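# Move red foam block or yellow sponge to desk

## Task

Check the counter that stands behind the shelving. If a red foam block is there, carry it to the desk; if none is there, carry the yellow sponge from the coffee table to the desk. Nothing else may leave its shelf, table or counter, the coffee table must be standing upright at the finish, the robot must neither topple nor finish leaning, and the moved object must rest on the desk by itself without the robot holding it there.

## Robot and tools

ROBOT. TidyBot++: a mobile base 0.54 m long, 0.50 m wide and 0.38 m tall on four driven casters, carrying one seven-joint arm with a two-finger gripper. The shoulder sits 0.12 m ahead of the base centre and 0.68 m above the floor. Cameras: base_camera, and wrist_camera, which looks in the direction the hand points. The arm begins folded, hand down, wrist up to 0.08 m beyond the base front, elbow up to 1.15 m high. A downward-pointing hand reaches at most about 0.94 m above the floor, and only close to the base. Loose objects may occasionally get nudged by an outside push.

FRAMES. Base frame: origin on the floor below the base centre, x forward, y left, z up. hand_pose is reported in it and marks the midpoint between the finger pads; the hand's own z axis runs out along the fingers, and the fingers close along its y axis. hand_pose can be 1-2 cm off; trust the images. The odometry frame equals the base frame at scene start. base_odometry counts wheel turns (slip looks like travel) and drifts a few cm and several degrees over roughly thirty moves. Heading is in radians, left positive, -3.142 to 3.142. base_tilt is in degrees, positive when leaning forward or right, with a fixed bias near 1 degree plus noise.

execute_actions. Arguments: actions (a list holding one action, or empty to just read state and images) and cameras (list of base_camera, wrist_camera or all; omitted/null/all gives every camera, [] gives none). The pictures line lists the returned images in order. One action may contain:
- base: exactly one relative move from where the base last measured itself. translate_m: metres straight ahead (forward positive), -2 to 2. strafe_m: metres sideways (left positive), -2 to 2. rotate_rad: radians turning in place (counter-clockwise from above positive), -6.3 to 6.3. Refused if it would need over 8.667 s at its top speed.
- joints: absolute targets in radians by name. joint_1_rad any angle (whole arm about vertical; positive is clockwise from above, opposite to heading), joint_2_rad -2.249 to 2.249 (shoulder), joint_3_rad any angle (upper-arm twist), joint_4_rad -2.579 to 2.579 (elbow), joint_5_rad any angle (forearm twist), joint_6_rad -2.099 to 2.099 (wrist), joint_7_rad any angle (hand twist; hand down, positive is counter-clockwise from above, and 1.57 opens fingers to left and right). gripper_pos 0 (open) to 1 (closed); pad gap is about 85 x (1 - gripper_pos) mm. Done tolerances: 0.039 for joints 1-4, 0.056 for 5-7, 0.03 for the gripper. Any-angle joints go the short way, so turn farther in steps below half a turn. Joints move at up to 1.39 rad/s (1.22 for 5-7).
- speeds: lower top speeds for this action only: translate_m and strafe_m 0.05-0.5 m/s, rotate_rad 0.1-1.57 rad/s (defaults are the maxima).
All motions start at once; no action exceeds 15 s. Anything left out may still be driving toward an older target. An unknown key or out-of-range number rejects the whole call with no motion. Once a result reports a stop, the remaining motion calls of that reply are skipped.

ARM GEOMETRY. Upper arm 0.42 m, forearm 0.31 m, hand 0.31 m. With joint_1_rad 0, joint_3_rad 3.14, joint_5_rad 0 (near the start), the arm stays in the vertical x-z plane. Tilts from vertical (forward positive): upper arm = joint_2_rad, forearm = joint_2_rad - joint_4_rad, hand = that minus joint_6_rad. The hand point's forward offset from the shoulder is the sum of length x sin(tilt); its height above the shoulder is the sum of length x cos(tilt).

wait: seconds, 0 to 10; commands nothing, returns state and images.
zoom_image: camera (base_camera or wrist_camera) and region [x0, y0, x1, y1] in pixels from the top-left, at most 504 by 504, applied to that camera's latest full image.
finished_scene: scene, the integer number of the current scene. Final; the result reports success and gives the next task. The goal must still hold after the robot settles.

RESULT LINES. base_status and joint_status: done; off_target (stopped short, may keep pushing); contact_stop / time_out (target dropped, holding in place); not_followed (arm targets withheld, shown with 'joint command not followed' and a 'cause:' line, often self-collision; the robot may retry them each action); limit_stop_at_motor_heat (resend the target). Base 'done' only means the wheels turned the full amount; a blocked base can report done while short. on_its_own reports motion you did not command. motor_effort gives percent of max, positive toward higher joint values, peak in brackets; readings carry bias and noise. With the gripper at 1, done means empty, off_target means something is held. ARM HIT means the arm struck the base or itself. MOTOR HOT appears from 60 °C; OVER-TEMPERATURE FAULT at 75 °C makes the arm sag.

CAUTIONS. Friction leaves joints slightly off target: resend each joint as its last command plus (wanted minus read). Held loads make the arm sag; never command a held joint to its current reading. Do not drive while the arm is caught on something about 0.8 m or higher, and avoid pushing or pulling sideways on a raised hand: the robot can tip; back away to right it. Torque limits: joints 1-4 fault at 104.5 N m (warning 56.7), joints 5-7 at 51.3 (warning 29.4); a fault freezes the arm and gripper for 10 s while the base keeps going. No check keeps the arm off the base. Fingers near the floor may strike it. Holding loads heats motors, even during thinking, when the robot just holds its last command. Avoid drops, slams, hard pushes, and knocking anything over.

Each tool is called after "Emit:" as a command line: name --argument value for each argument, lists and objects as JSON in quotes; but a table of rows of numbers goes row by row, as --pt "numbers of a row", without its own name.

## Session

Emit:
execute_actions --actions '[]'

Scene clock: 0.00 s.
base_odometry: x=+0.000 y=+0.000 heading=+0.000 (m, m, rad; odometry frame)
base_tilt: forward=-0.4 right=+0.6 (deg)
base_status: not commanded
joint_positions: joint_1_rad=-0.055 joint_2_rad=-0.329 joint_3_rad=+3.141 joint_4_rad=-2.556 joint_5_rad=+0.020 joint_6_rad=-0.838 joint_7_rad=+1.609 gripper_pos=+0.000
joint_status: not commanded
motor_effort: joint_1_rad=+0 joint_2_rad=-1 joint_3_rad=+1 joint_4_rad=+14 joint_5_rad=+0 joint_6_rad=+1 joint_7_rad=+0 (%)
hand_pose: x=+0.2558 y=+0.0043 z=+0.5778 quat_wxyz=(+0.007, +0.998, +0.053, +0.038) (m; base frame)
pictures: base_camera, wrist_camera
Images, in order (width x height): base_camera 644x364, wrist_camera 644x476.

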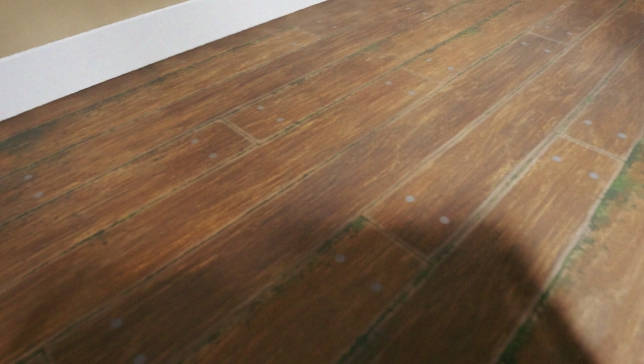

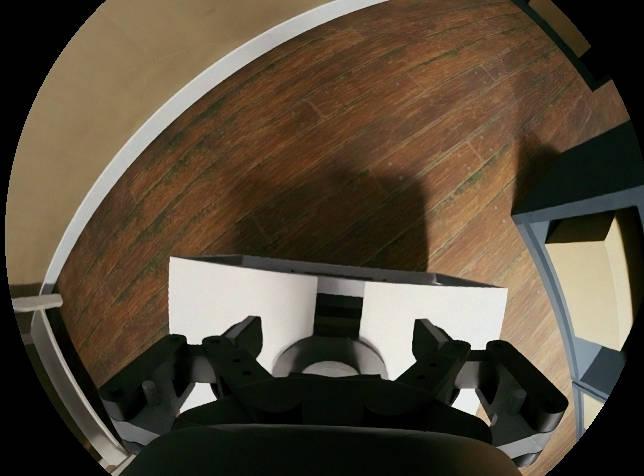

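Emit:
execute_actions --actions '[{"base":{"rotate_rad":-0.8},"joints":{"joint_6_rad":-0.55,"joint_1_rad":0.01,"joint_7_rad":1.55}}]'

Scene clock: 2.57 s.
base_odometry: x=+0.000 y=+0.000 heading=-0.799 (m, m, rad; odometry frame)
base_tilt: forward=-0.4 right=+0.6 (deg)
base_status: done
joint_positions: joint_1_rad=-0.003 joint_2_rad=-0.329 joint_3_rad=+3.141 joint_4_rad=-2.556 joint_5_rad=+0.020 joint_6_rad=-0.552 joint_7_rad=+1.575 gripper_pos=+0.000
joint_status: all done
motor_effort: joint_1_rad=-1(0) joint_2_rad=-4(4) joint_3_rad=+1(2) joint_4_rad=+15(16) joint_5_rad=+0(0) joint_6_rad=+4(4) joint_7_rad=+0(0) (%)
hand_pose: x=+0.3423 y=-0.0010 z=+0.5970 quat_wxyz=(+0.007, +0.984, +0.011, +0.180) (m; base frame)
pictures: base_camera, wrist_camera
Images, in order (width x height): base_camera 644x364, wrist_camera 644x476.

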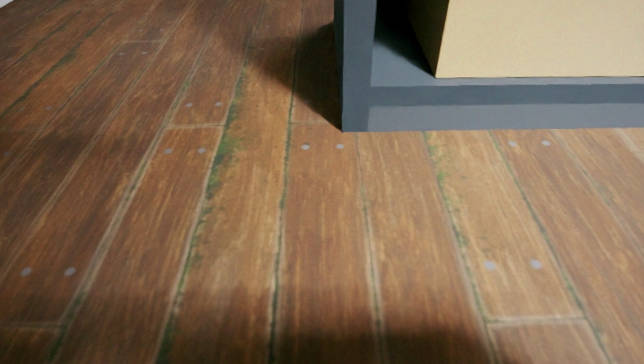

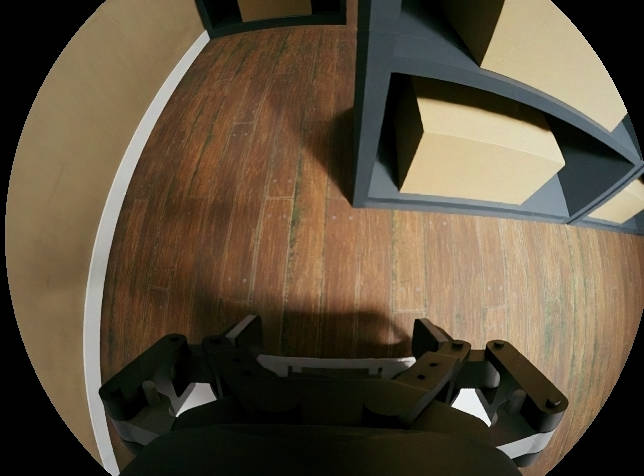

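Emit:
execute_actions --actions '[{"base":{"strafe_m":0.43},"joints":{"joint_4_rad":-1.0,"joint_6_rad":-1.3}}]' --cameras '["base_camera"]'

Emit:
execute_actions --actions '[{"base":{"translate_m":1.45},"joints":{"joint_1_rad":0.85}}]'

Scene clock: 10.53 s.
base_odometry: x=+0.309 y=+0.299 heading=-0.800 (m, m, rad; odometry frame)
base_tilt: forward=-0.4 right=+0.5 (deg)
base_status: done
joint_positions: joint_1_rad=-0.003 joint_2_rad=-0.329 joint_3_rad=+3.140 joint_4_rad=-1.022 joint_5_rad=+0.020 joint_6_rad=-1.278 joint_7_rad=+1.575 gripper_pos=+0.000
joint_status: all done
motor_effort: joint_1_rad=-1(0) joint_2_rad=-4(12) joint_3_rad=+0(3) joint_4_rad=+16(21) joint_5_rad=+0(0) joint_6_rad=+9(9) joint_7_rad=+0(0) (%)
hand_pose: x=+0.4705 y=-0.0026 z=+1.2006 quat_wxyz=(+0.009, +0.834, +0.001, +0.552) (m; base frame)
pictures: base_camera
Images, in order (width x height): base_camera 644x364.

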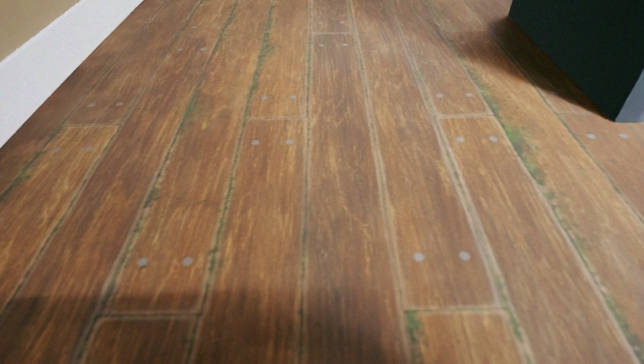

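Scene clock: 14.80 s.
base_odometry: x=+1.320 y=-0.740 heading=-0.800 (m, m, rad; odometry frame)
base_tilt: forward=-0.4 right=+0.6 (deg)
base_status: done
joint_positions: joint_1_rad=+0.834 joint_2_rad=-0.328 joint_3_rad=+3.140 joint_4_rad=-1.021 joint_5_rad=+0.020 joint_6_rad=-1.281 joint_7_rad=+1.575 gripper_pos=+0.000
joint_status: all done
motor_effort: joint_1_rad=+0(1) joint_2_rad=-5(8) joint_3_rad=+1(2) joint_4_rad=+16(17) joint_5_rad=+0(0) joint_6_rad=+10(10) joint_7_rad=+0(0) (%)
hand_pose: x=+0.3523 y=-0.2628 z=+1.2000 quat_wxyz=(+0.233, +0.762, -0.338, +0.500) (m; base frame)
pictures: base_camera, wrist_camera
Images, in order (width x height): base_camera 644x364, wrist_camera 644x476.

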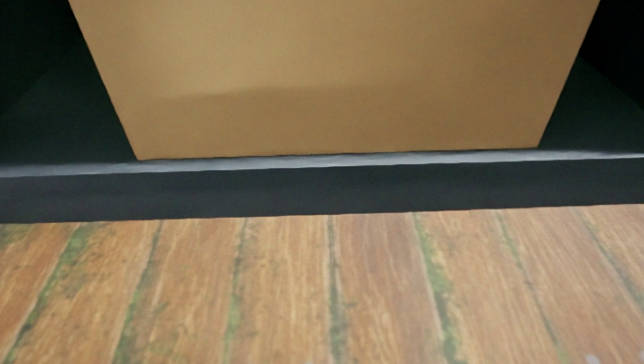

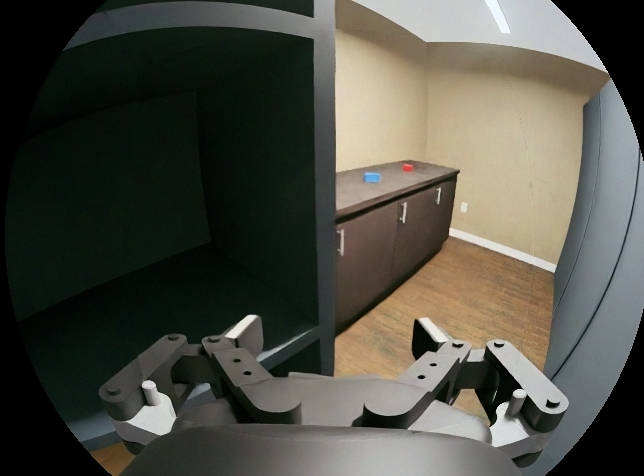

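Emit:
execute_actions --actions '[{"base":{"translate_m":0.08},"joints":{"joint_1_rad":1.1,"joint_6_rad":-1.6}}]'

Emit:
execute_actions --actions '[{"base":{"strafe_m":-1.7}}]'

Scene clock: 18.97 s.
base_odometry: x=+1.376 y=-0.797 heading=-0.800 (m, m, rad; odometry frame)
base_tilt: forward=-0.4 right=+0.5 (deg)
base_status: done
joint_positions: joint_1_rad=+1.084 joint_2_rad=-0.325 joint_3_rad=+3.140 joint_4_rad=-1.021 joint_5_rad=+0.020 joint_6_rad=-1.583 joint_7_rad=+1.575 gripper_pos=+0.000
joint_status: all done
motor_effort: joint_1_rad=+0(0) joint_2_rad=-4(7) joint_3_rad=+1(3) joint_4_rad=+15(16) joint_5_rad=+0(1) joint_6_rad=+8(10) joint_7_rad=+0(0) (%)
hand_pose: x=+0.2575 y=-0.2702 z=+1.1196 quat_wxyz=(+0.224, +0.777, -0.470, +0.353) (m; base frame)
pictures: base_camera, wrist_camera
Images, in order (width x height): base_camera 644x364, wrist_camera 644x476.

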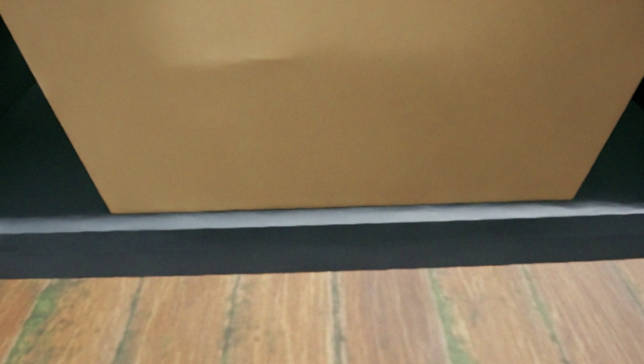

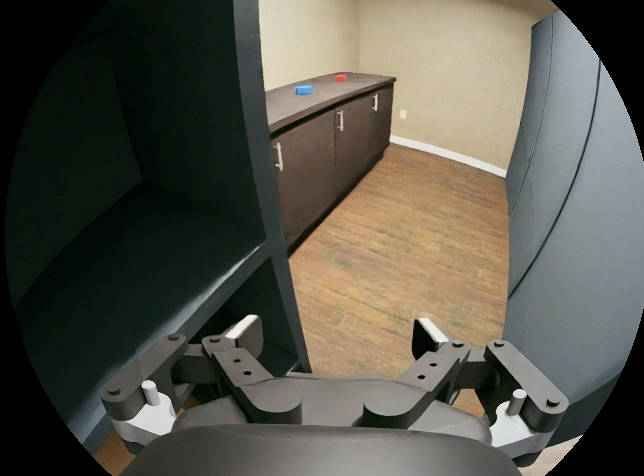

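Scene clock: 23.73 s.
base_odometry: x=+0.158 y=-1.983 heading=-0.799 (m, m, rad; odometry frame)
base_tilt: forward=-0.4 right=+0.5 (deg)
base_status: done
joint_positions: joint_1_rad=+1.084 joint_2_rad=-0.326 joint_3_rad=+3.140 joint_4_rad=-1.020 joint_5_rad=+0.020 joint_6_rad=-1.583 joint_7_rad=+1.575 gripper_pos=+0.000
joint_status: not commanded
motor_effort: joint_1_rad=-1(0) joint_2_rad=-4(7) joint_3_rad=+1(2) joint_4_rad=+15(16) joint_5_rad=+0(0) joint_6_rad=+8(8) joint_7_rad=+0(0) (%)
hand_pose: x=+0.2572 y=-0.2698 z=+1.1198 quat_wxyz=(+0.224, +0.777, -0.470, +0.354) (m; base frame)
pictures: base_camera, wrist_camera
Images, in order (width x height): base_camera 644x364, wrist_camera 644x476.

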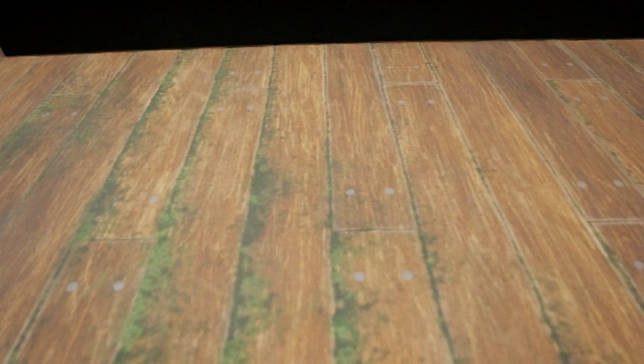

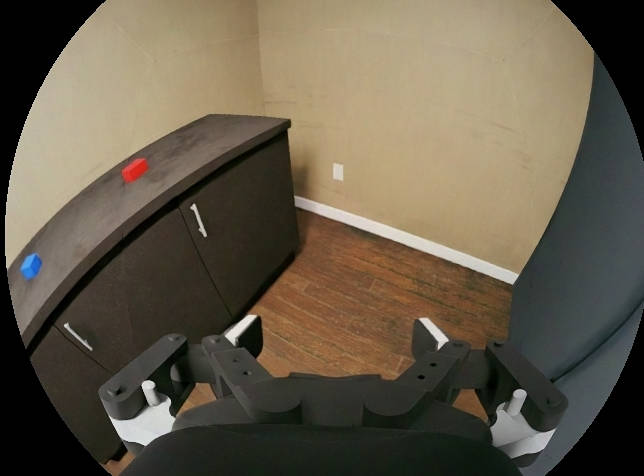

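Emit:
execute_actions --actions '[{"base":{"strafe_m":-0.45},"joints":{"joint_1_rad":-0.015}}]' --cameras '[]'

Emit:
execute_actions --actions '[{"base":{"translate_m":0.5},"joints":{"joint_2_rad":0.0,"joint_4_rad":-0.7}}]'

Scene clock: 27.33 s.
base_odometry: x=-0.164 y=-2.298 heading=-0.798 (m, m, rad; odometry frame)
base_tilt: forward=-0.4 right=+0.6 (deg)
base_status: done
joint_positions: joint_1_rad=+0.001 joint_2_rad=-0.326 joint_3_rad=+3.141 joint_4_rad=-1.020 joint_5_rad=+0.020 joint_6_rad=-1.583 joint_7_rad=+1.575 gripper_pos=+0.000
joint_status: all done
motor_effort: joint_1_rad=+0(1) joint_2_rad=-4(6) joint_3_rad=+1(3) joint_4_rad=+15(16) joint_5_rad=+0(2) joint_6_rad=+8(8) joint_7_rad=+0(0) (%)
hand_pose: x=+0.4223 y=-0.0050 z=+1.1198 quat_wxyz=(+0.010, +0.908, -0.003, +0.418) (m; base frame)
pictures: none
No camera images: the call's "cameras" was empty. Leave "cameras" out to get every camera's image.

Scene clock: 29.93 s.
base_odometry: x=+0.185 y=-2.656 heading=-0.799 (m, m, rad; odometry frame)
base_tilt: forward=-0.4 right=+0.5 (deg)
base_status: done
joint_positions: joint_1_rad=+0.001 joint_2_rad=+0.008 joint_3_rad=+3.141 joint_4_rad=-0.726 joint_5_rad=+0.020 joint_6_rad=-1.583 joint_7_rad=+1.575 gripper_pos=+0.000
joint_status: all done
motor_effort: joint_1_rad=-1(1) joint_2_rad=-18(25) joint_3_rad=+1(1) joint_4_rad=+16(17) joint_5_rad=-1(0) joint_6_rad=+8(9) joint_7_rad=+0(0) (%)
hand_pose: x=+0.5613 y=-0.0051 z=+1.1248 quat_wxyz=(+0.010, +0.916, -0.003, +0.401) (m; base frame)
pictures: base_camera, wrist_camera
Images, in order (width x height): base_camera 644x364, wrist_camera 644x476.

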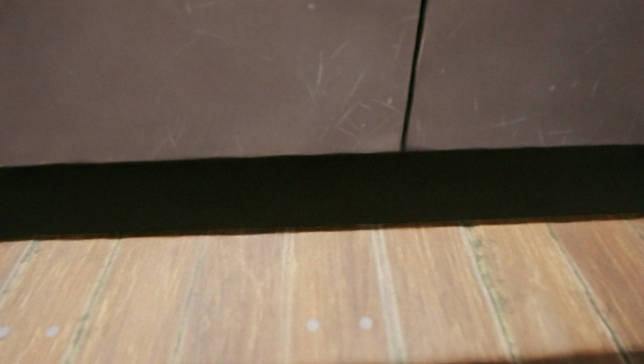

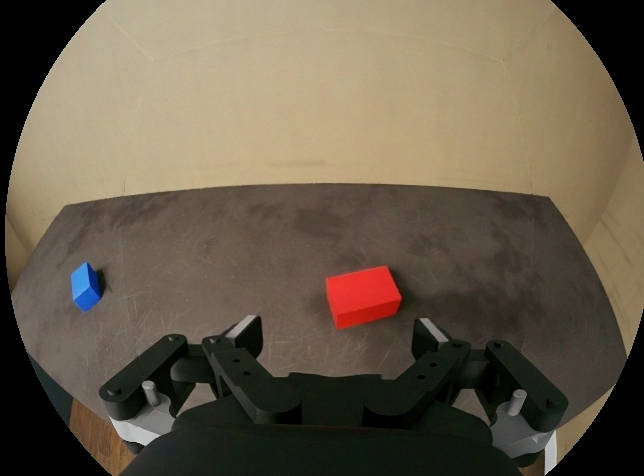

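Emit:
execute_actions --actions '[{"base":{"translate_m":0.13},"joints":{"joint_1_rad":0.09,"joint_2_rad":0.36,"joint_4_rad":-0.39,"joint_6_rad":-2.09,"joint_7_rad":0.36},"speeds":{"translate_m":0.15}}]'

Scene clock: 38.93 s.
base_odometry: x=+0.276 y=-2.750 heading=-0.799 (m, m, rad; odometry frame)
base_tilt: forward=-0.4 right=+0.5 (deg)
base_status: done
joint_positions: joint_1_rad=+0.073 joint_2_rad=+0.364 joint_3_rad=+3.141 joint_4_rad=-0.415 joint_5_rad=+0.020 joint_6_rad=-2.071 joint_7_rad=+0.378 gripper_pos=+0.000
joint_status: all done
motor_effort: joint_1_rad=-1(1) joint_2_rad=-29(35) joint_3_rad=+0(1) joint_4_rad=+14(16) joint_5_rad=+0(0) joint_6_rad=+3(9) joint_7_rad=+0(1) (%)
hand_pose: x=+0.5776 y=-0.0377 z=+1.0005 quat_wxyz=(-0.071, +0.794, -0.590, +0.127) (m; base frame)
pictures: base_camera, wrist_camera
Images, in order (width x height): base_camera 644x364, wrist_camera 644x476.

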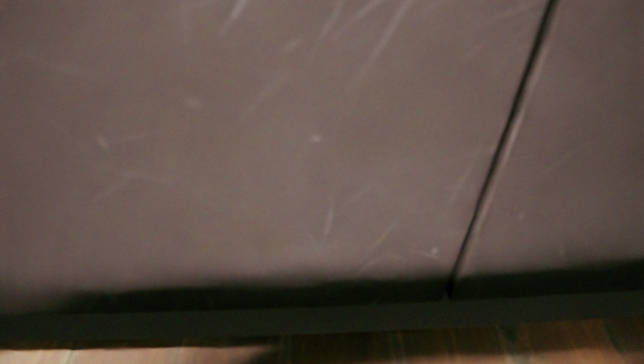

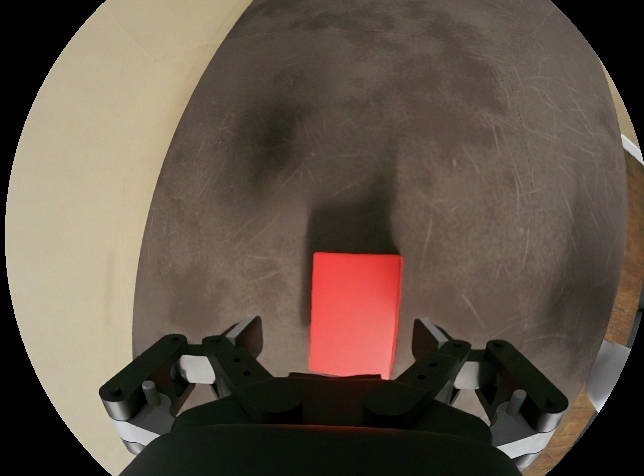

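Emit:
execute_actions --actions '[{"joints":{"joint_2_rad":0.405,"joint_4_rad":-0.53,"joint_6_rad":-2.04,"joint_7_rad":0.3}}]' --cameras '["wrist_camera"]'

Scene clock: 42.63 s.
base_odometry: x=+0.276 y=-2.750 heading=-0.799 (m, m, rad; odometry frame)
base_tilt: forward=-0.4 right=+0.6 (deg)
base_status: not commanded
joint_positions: joint_1_rad=+0.073 joint_2_rad=+0.405 joint_3_rad=+3.141 joint_4_rad=-0.509 joint_5_rad=+0.020 joint_6_rad=-2.060 joint_7_rad=+0.326 gripper_pos=+0.000
joint_status: all done
motor_effort: joint_1_rad=+0(0) joint_2_rad=-32(35) joint_3_rad=+0(0) joint_4_rad=+15(15) joint_5_rad=+0(1) joint_6_rad=+2(3) joint_7_rad=+1(0) (%)
hand_pose: x=+0.5841 y=-0.0382 z=+0.9533 quat_wxyz=(-0.039, +0.785, -0.614, +0.074) (m; base frame)
pictures: wrist_camera
Images, in order (width x height): wrist_camera 644x476.

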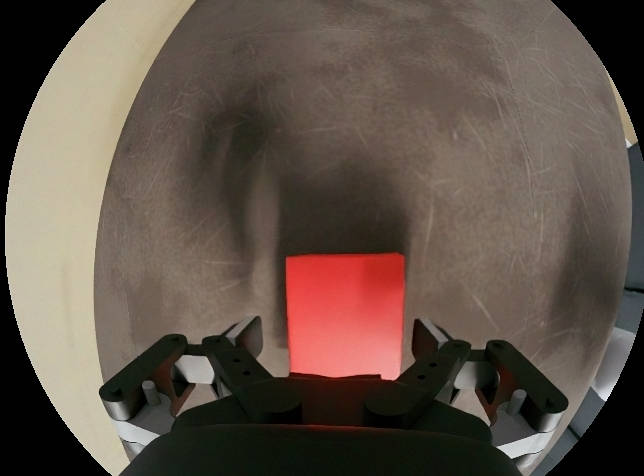

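Emit:
execute_actions --actions '[{"joints":{"joint_4_rad":-0.615,"joint_6_rad":-2.012}}]' --cameras '["wrist_camera"]'

Scene clock: 45.33 s.
base_odometry: x=+0.276 y=-2.750 heading=-0.799 (m, m, rad; odometry frame)
base_tilt: forward=-0.4 right=+0.6 (deg)
base_status: not commanded
joint_positions: joint_1_rad=+0.073 joint_2_rad=+0.407 joint_3_rad=+3.141 joint_4_rad=-0.594 joint_5_rad=+0.020 joint_6_rad=-2.033 joint_7_rad=+0.326 gripper_pos=+0.000
joint_status: all done
motor_effort: joint_1_rad=-1(0) joint_2_rad=-32(35) joint_3_rad=+0(0) joint_4_rad=+15(16) joint_5_rad=+0(0) joint_6_rad=+2(2) joint_7_rad=+0(0) (%)
hand_pose: x=+0.5823 y=-0.0381 z=+0.9284 quat_wxyz=(-0.023, +0.787, -0.615, +0.050) (m; base frame)
pictures: wrist_camera
Images, in order (width x height): wrist_camera 644x476.

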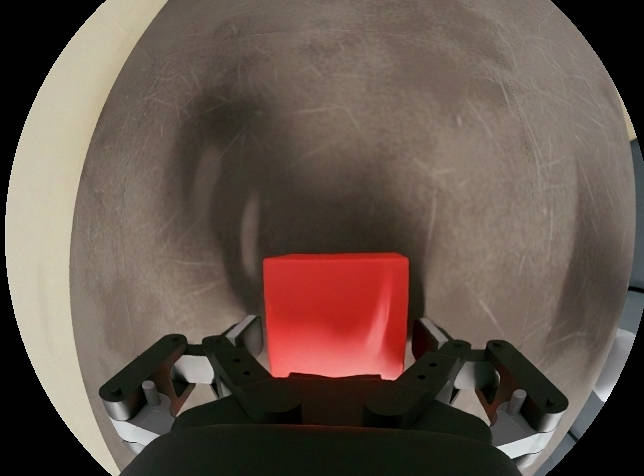

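Emit:
execute_actions --actions '[{"joints":{"gripper_pos":1}}]' --cameras '["wrist_camera"]'

Emit:
execute_actions --actions '[{"joints":{"joint_2_rad":0.28}}]' --cameras '["wrist_camera"]'

Scene clock: 49.50 s.
base_odometry: x=+0.276 y=-2.749 heading=-0.799 (m, m, rad; odometry frame)
base_tilt: forward=-0.4 right=+0.6 (deg)
base_status: not commanded
joint_positions: joint_1_rad=+0.074 joint_2_rad=+0.395 joint_3_rad=+3.141 joint_4_rad=-0.596 joint_5_rad=+0.020 joint_6_rad=-2.030 joint_7_rad=+0.326 gripper_pos=+0.374
joint_status: gripper_pos off_target (ended at +0.374, target +1.000)
motor_effort: joint_1_rad=-1(1) joint_2_rad=-30(33) joint_3_rad=+0(0) joint_4_rad=+13(15) joint_5_rad=-1(1) joint_6_rad=+2(4) joint_7_rad=+1(0) (%)
hand_pose: x=+0.5799 y=-0.0381 z=+0.9334 quat_wxyz=(-0.026, +0.786, -0.615, +0.055) (m; base frame)
pictures: wrist_camera
Images, in order (width x height): wrist_camera 644x476.

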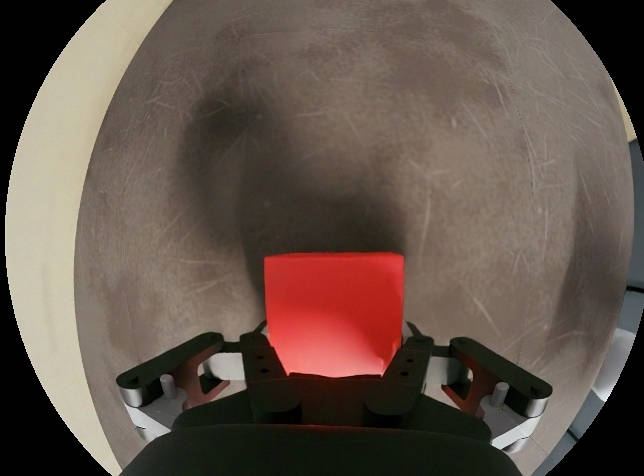

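Scene clock: 50.83 s.
base_odometry: x=+0.276 y=-2.749 heading=-0.799 (m, m, rad; odometry frame)
base_tilt: forward=-0.3 right=+0.5 (deg)
base_status: not commanded
joint_positions: joint_1_rad=+0.074 joint_2_rad=+0.277 joint_3_rad=+3.141 joint_4_rad=-0.599 joint_5_rad=+0.020 joint_6_rad=-2.030 joint_7_rad=+0.326 gripper_pos=+0.374
joint_status: all done
motor_effort: joint_1_rad=-1(1) joint_2_rad=-28(36) joint_3_rad=+1(0) joint_4_rad=+15(16) joint_5_rad=-1(0) joint_6_rad=+3(3) joint_7_rad=+1(0) (%)
hand_pose: x=+0.5467 y=-0.0357 z=+0.9853 quat_wxyz=(-0.058, +0.782, -0.612, +0.103) (m; base frame)
pictures: wrist_camera
Images, in order (width x height): wrist_camera 644x476.

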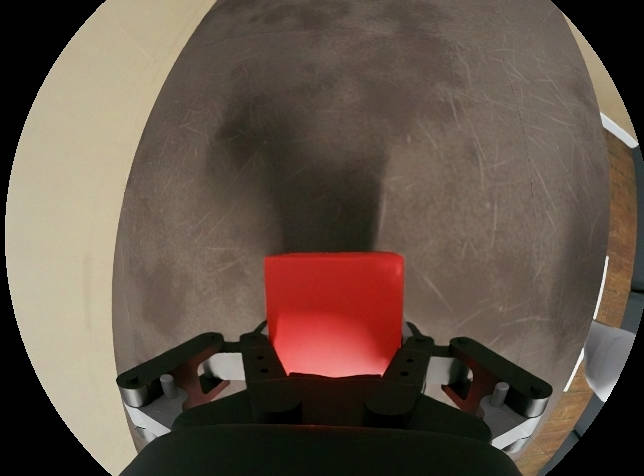

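Emit:
execute_actions --actions '[{"base":{"translate_m":-0.63},"joints":{"joint_2_rad":-0.35,"joint_1_rad":-1.57,"joint_7_rad":1.59}}]'

Scene clock: 55.20 s.
base_odometry: x=-0.163 y=-2.297 heading=-0.800 (m, m, rad; odometry frame)
base_tilt: forward=-0.4 right=+0.5 (deg)
base_status: done
joint_positions: joint_1_rad=-1.553 joint_2_rad=-0.341 joint_3_rad=+3.140 joint_4_rad=-0.599 joint_5_rad=+0.020 joint_6_rad=-2.028 joint_7_rad=+1.564 gripper_pos=+0.374
joint_status: all done
motor_effort: joint_1_rad=-1(4) joint_2_rad=+4(32) joint_3_rad=+1(2) joint_4_rad=+9(16) joint_5_rad=+0(1) joint_6_rad=+8(8) joint_7_rad=+0(0) (%)
hand_pose: x=+0.1257 y=+0.1744 z=+1.1781 quat_wxyz=(-0.287, +0.656, +0.631, +0.299) (m; base frame)
pictures: base_camera, wrist_camera
Images, in order (width x height): base_camera 644x364, wrist_camera 644x476.

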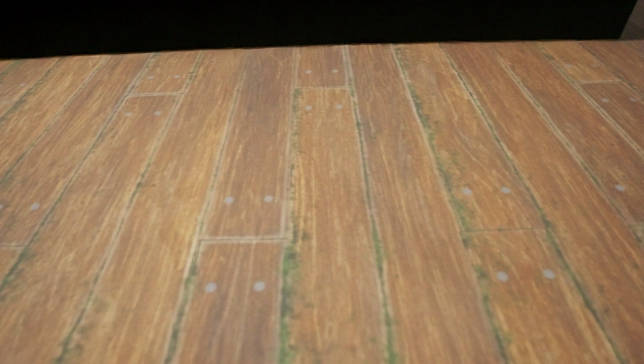

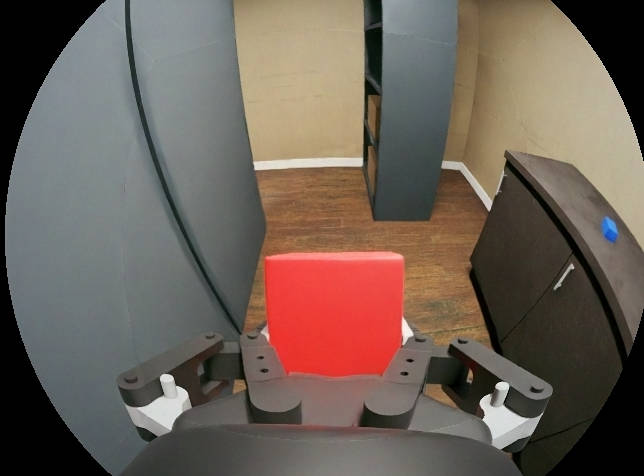

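Emit:
execute_actions --actions '[{"base":{"strafe_m":2.0},"joints":{"joint_1_rad":-3.14}}]' --cameras '[]'

Emit:
execute_actions --actions '[{"base":{"strafe_m":0.12}}]'

Scene clock: 64.03 s.
base_odometry: x=+1.271 y=-0.903 heading=-0.800 (m, m, rad; odometry frame)
base_tilt: forward=-0.4 right=+0.5 (deg)
base_status: done
joint_positions: joint_1_rad=-3.123 joint_2_rad=-0.353 joint_3_rad=+3.140 joint_4_rad=-0.599 joint_5_rad=+0.020 joint_6_rad=-2.028 joint_7_rad=+1.564 gripper_pos=+0.374
joint_status: all done
motor_effort: joint_1_rad=-1(0) joint_2_rad=+4(8) joint_3_rad=+1(2) joint_4_rad=+9(10) joint_5_rad=-1(1) joint_6_rad=+8(9) joint_7_rad=+1(1) (%)
hand_pose: x=-0.0491 y=+0.0066 z=+1.1802 quat_wxyz=(-0.420, +0.018, +0.907, +0.009) (m; base frame)
pictures: none
No camera images: the call's "cameras" was empty. Leave "cameras" out to get every camera's image.

Scene clock: 65.37 s.
base_odometry: x=+1.357 y=-0.819 heading=-0.800 (m, m, rad; odometry frame)
base_tilt: forward=-0.4 right=+0.5 (deg)
base_status: done
joint_positions: joint_1_rad=-3.124 joint_2_rad=-0.353 joint_3_rad=+3.141 joint_4_rad=-0.599 joint_5_rad=+0.020 joint_6_rad=-2.028 joint_7_rad=+1.564 gripper_pos=+0.374
joint_status: not commanded
motor_effort: joint_1_rad=-1(0) joint_2_rad=+4(7) joint_3_rad=+1(2) joint_4_rad=+9(9) joint_5_rad=-1(2) joint_6_rad=+9(8) joint_7_rad=+0(0) (%)
hand_pose: x=-0.0492 y=+0.0067 z=+1.1802 quat_wxyz=(-0.420, +0.018, +0.907, +0.008) (m; base frame)
pictures: base_camera, wrist_camera
Images, in order (width x height): base_camera 644x364, wrist_camera 644x476.

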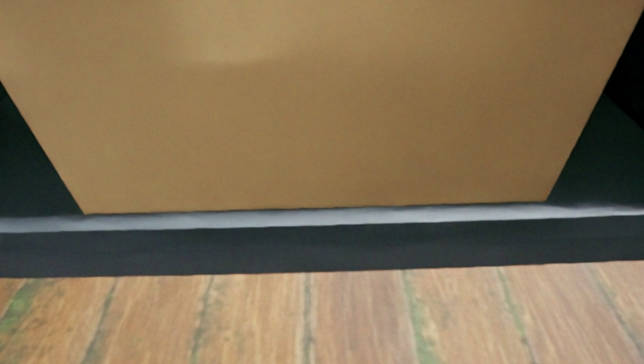

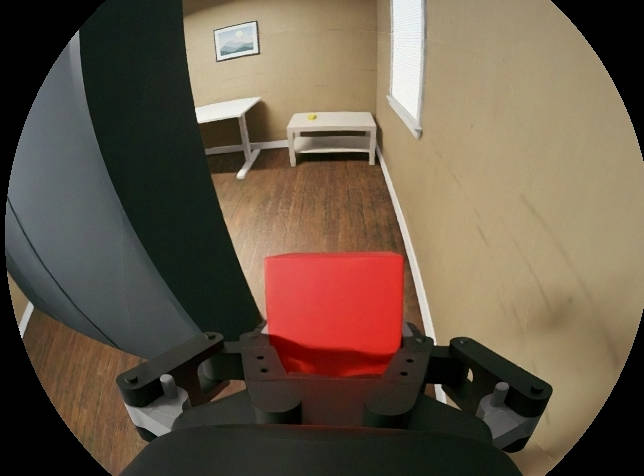

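Emit:
execute_actions --actions '[{"base":{"translate_m":-2.0}}]' --cameras '["wrist_camera"]'

Scene clock: 72.47 s.
base_odometry: x=-0.036 y=+0.616 heading=-0.800 (m, m, rad; odometry frame)
base_tilt: forward=-0.4 right=+0.5 (deg)
base_status: done
joint_positions: joint_1_rad=-3.124 joint_2_rad=-0.345 joint_3_rad=+3.141 joint_4_rad=-0.599 joint_5_rad=+0.020 joint_6_rad=-2.028 joint_7_rad=+1.564 gripper_pos=+0.374
joint_status: not commanded
motor_effort: joint_1_rad=+0(1) joint_2_rad=+5(11) joint_3_rad=+1(0) joint_4_rad=+9(10) joint_5_rad=+0(1) joint_6_rad=+8(9) joint_7_rad=+0(0) (%)
hand_pose: x=-0.0531 y=+0.0067 z=+1.1789 quat_wxyz=(-0.417, +0.018, +0.909, +0.008) (m; base frame)
pictures: wrist_camera
Images, in order (width x height): wrist_camera 644x476.

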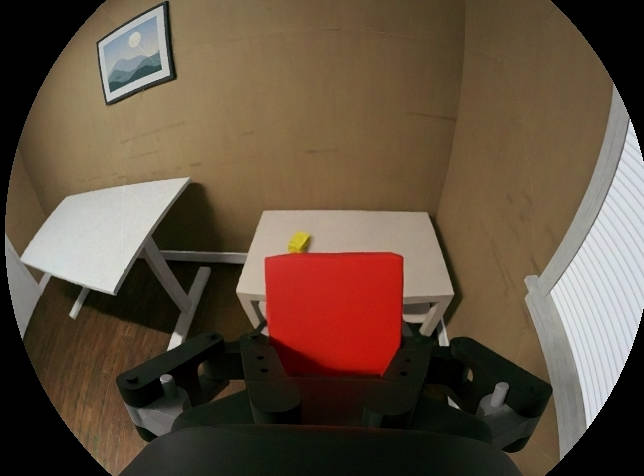

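Emit:
execute_actions --actions '[{"base":{"strafe_m":-1.2},"joints":{"joint_2_rad":0.5,"joint_4_rad":-0.71,"joint_6_rad":-1.92}}]' --cameras '["wrist_camera"]'

Scene clock: 78.50 s.
base_odometry: x=-0.897 y=-0.220 heading=-0.800 (m, m, rad; odometry frame)
base_tilt: forward=-0.4 right=+0.6 (deg)
base_status: done
joint_positions: joint_1_rad=-3.135 joint_2_rad=+0.505 joint_3_rad=+3.141 joint_4_rad=-0.689 joint_5_rad=+0.020 joint_6_rad=-1.940 joint_7_rad=+1.564 gripper_pos=+0.374
joint_status: all done
motor_effort: joint_1_rad=+0(2) joint_2_rad=-38(41) joint_3_rad=+0(1) joint_4_rad=+16(18) joint_5_rad=+0(1) joint_6_rad=+1(8) joint_7_rad=+0(0) (%)
hand_pose: x=-0.3791 y=+0.0072 z=+0.8544 quat_wxyz=(-0.004, +0.009, +1.000, +0.009) (m; base frame)
pictures: wrist_camera
Images, in order (width x height): wrist_camera 644x476.

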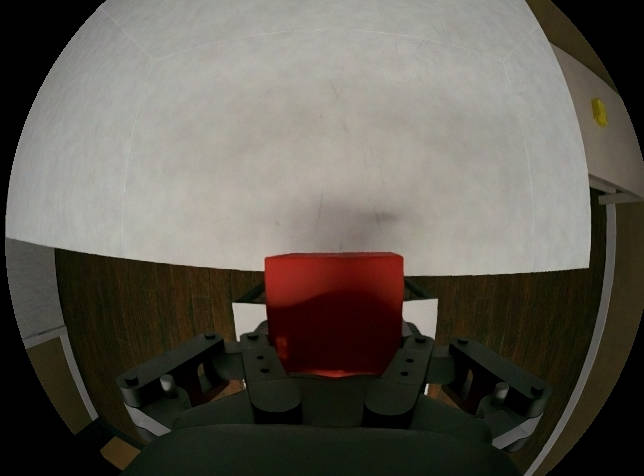

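Emit:
execute_actions --actions '[{"base":{"translate_m":-0.13},"joints":{"joint_2_rad":0.645,"joint_6_rad":-1.785}}]' --cameras '["wrist_camera"]'

Emit:
execute_actions --actions '[{"joints":{"joint_2_rad":0.69,"joint_6_rad":-1.745}}]' --cameras '["wrist_camera"]'

Scene clock: 81.70 s.
base_odometry: x=-0.988 y=-0.127 heading=-0.800 (m, m, rad; odometry frame)
base_tilt: forward=-0.4 right=+0.5 (deg)
base_status: done
joint_positions: joint_1_rad=-3.135 joint_2_rad=+0.650 joint_3_rad=+3.141 joint_4_rad=-0.695 joint_5_rad=+0.020 joint_6_rad=-1.797 joint_7_rad=+1.564 gripper_pos=+0.374
joint_status: all done
motor_effort: joint_1_rad=+0(2) joint_2_rad=-44(51) joint_3_rad=-1(0) joint_4_rad=+17(18) joint_5_rad=+0(0) joint_6_rad=+1(3) joint_7_rad=+0(0) (%)
hand_pose: x=-0.4418 y=+0.0078 z=+0.7760 quat_wxyz=(+0.000, +0.008, +1.000, +0.009) (m; base frame)
pictures: wrist_camera
Images, in order (width x height): wrist_camera 644x476.

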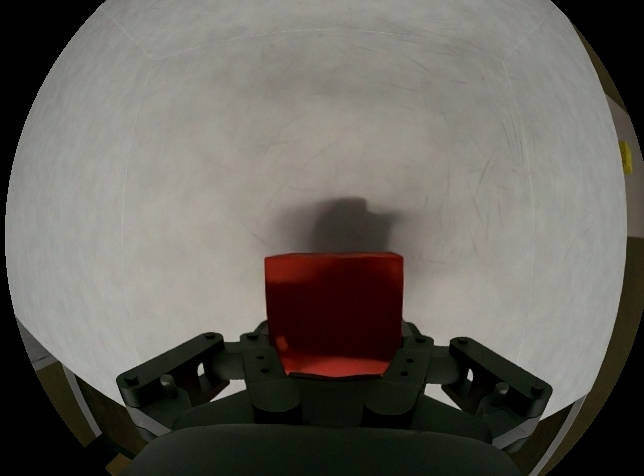

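Scene clock: 82.57 s.
base_odometry: x=-0.988 y=-0.127 heading=-0.800 (m, m, rad; odometry frame)
base_tilt: forward=-0.4 right=+0.5 (deg)
base_status: not commanded
joint_positions: joint_1_rad=-3.135 joint_2_rad=+0.690 joint_3_rad=+3.141 joint_4_rad=-0.695 joint_5_rad=+0.020 joint_6_rad=-1.763 joint_7_rad=+1.564 gripper_pos=+0.374
joint_status: all done
motor_effort: joint_1_rad=+0(1) joint_2_rad=-45(46) joint_3_rad=+0(1) joint_4_rad=+17(17) joint_5_rad=-1(0) joint_6_rad=+1(1) joint_7_rad=+0(0) (%)
hand_pose: x=-0.4556 y=+0.0079 z=+0.7531 quat_wxyz=(+0.003, +0.008, +1.000, +0.009) (m; base frame)
pictures: wrist_camera
Images, in order (width x height): wrist_camera 644x476.

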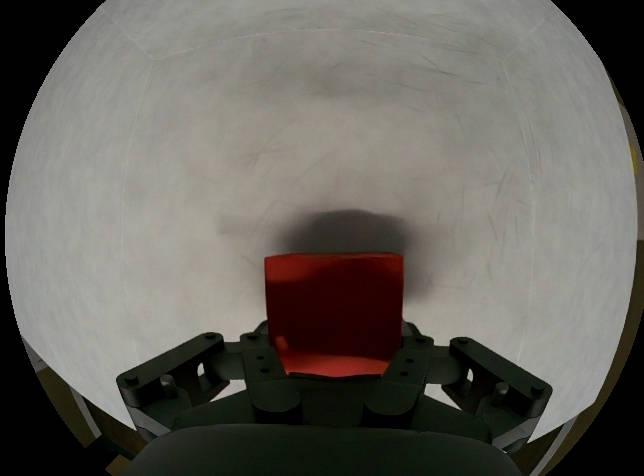

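Emit:
execute_actions --actions '[{"joints":{"gripper_pos":0}}]' --cameras '[]'

Emit:
execute_actions --actions '[{"joints":{"joint_2_rad":0.55,"joint_6_rad":-1.87}}]' --cameras '["wrist_camera"]'

Scene clock: 85.43 s.
base_odometry: x=-0.988 y=-0.127 heading=-0.800 (m, m, rad; odometry frame)
base_tilt: forward=-0.5 right=+0.5 (deg)
base_status: not commanded
joint_positions: joint_1_rad=-3.135 joint_2_rad=+0.690 joint_3_rad=+3.141 joint_4_rad=-0.695 joint_5_rad=+0.020 joint_6_rad=-1.763 joint_7_rad=+1.564 gripper_pos=+0.000
joint_status: all done
motor_effort: joint_1_rad=+0(0) joint_2_rad=-45(46) joint_3_rad=+0(0) joint_4_rad=+17(17) joint_5_rad=+0(0) joint_6_rad=+1(1) joint_7_rad=+0(0) (%)
hand_pose: x=-0.4556 y=+0.0079 z=+0.7531 quat_wxyz=(+0.003, +0.008, +1.000, +0.009) (m; base frame)
pictures: none
No camera images: the call's "cameras" was empty. Leave "cameras" out to get every camera's image.

Scene clock: 86.87 s.
base_odometry: x=-0.988 y=-0.127 heading=-0.800 (m, m, rad; odometry frame)
base_tilt: forward=-0.4 right=+0.5 (deg)
base_status: not commanded
joint_positions: joint_1_rad=-3.135 joint_2_rad=+0.545 joint_3_rad=+3.141 joint_4_rad=-0.695 joint_5_rad=+0.020 joint_6_rad=-1.854 joint_7_rad=+1.564 gripper_pos=+0.000
joint_status: all done
motor_effort: joint_1_rad=-1(1) joint_2_rad=-39(48) joint_3_rad=+0(0) joint_4_rad=+16(18) joint_5_rad=-1(1) joint_6_rad=+2(2) joint_7_rad=+1(0) (%)
hand_pose: x=-0.4113 y=+0.0075 z=+0.8326 quat_wxyz=(-0.024, +0.009, +1.000, +0.009) (m; base frame)
pictures: wrist_camera
Images, in order (width x height): wrist_camera 644x476.

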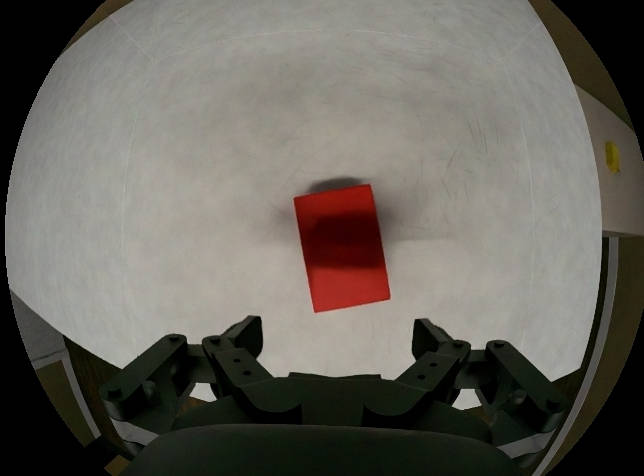

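Emit:
finished_scene --scene 2

The scene is finished: the task was done.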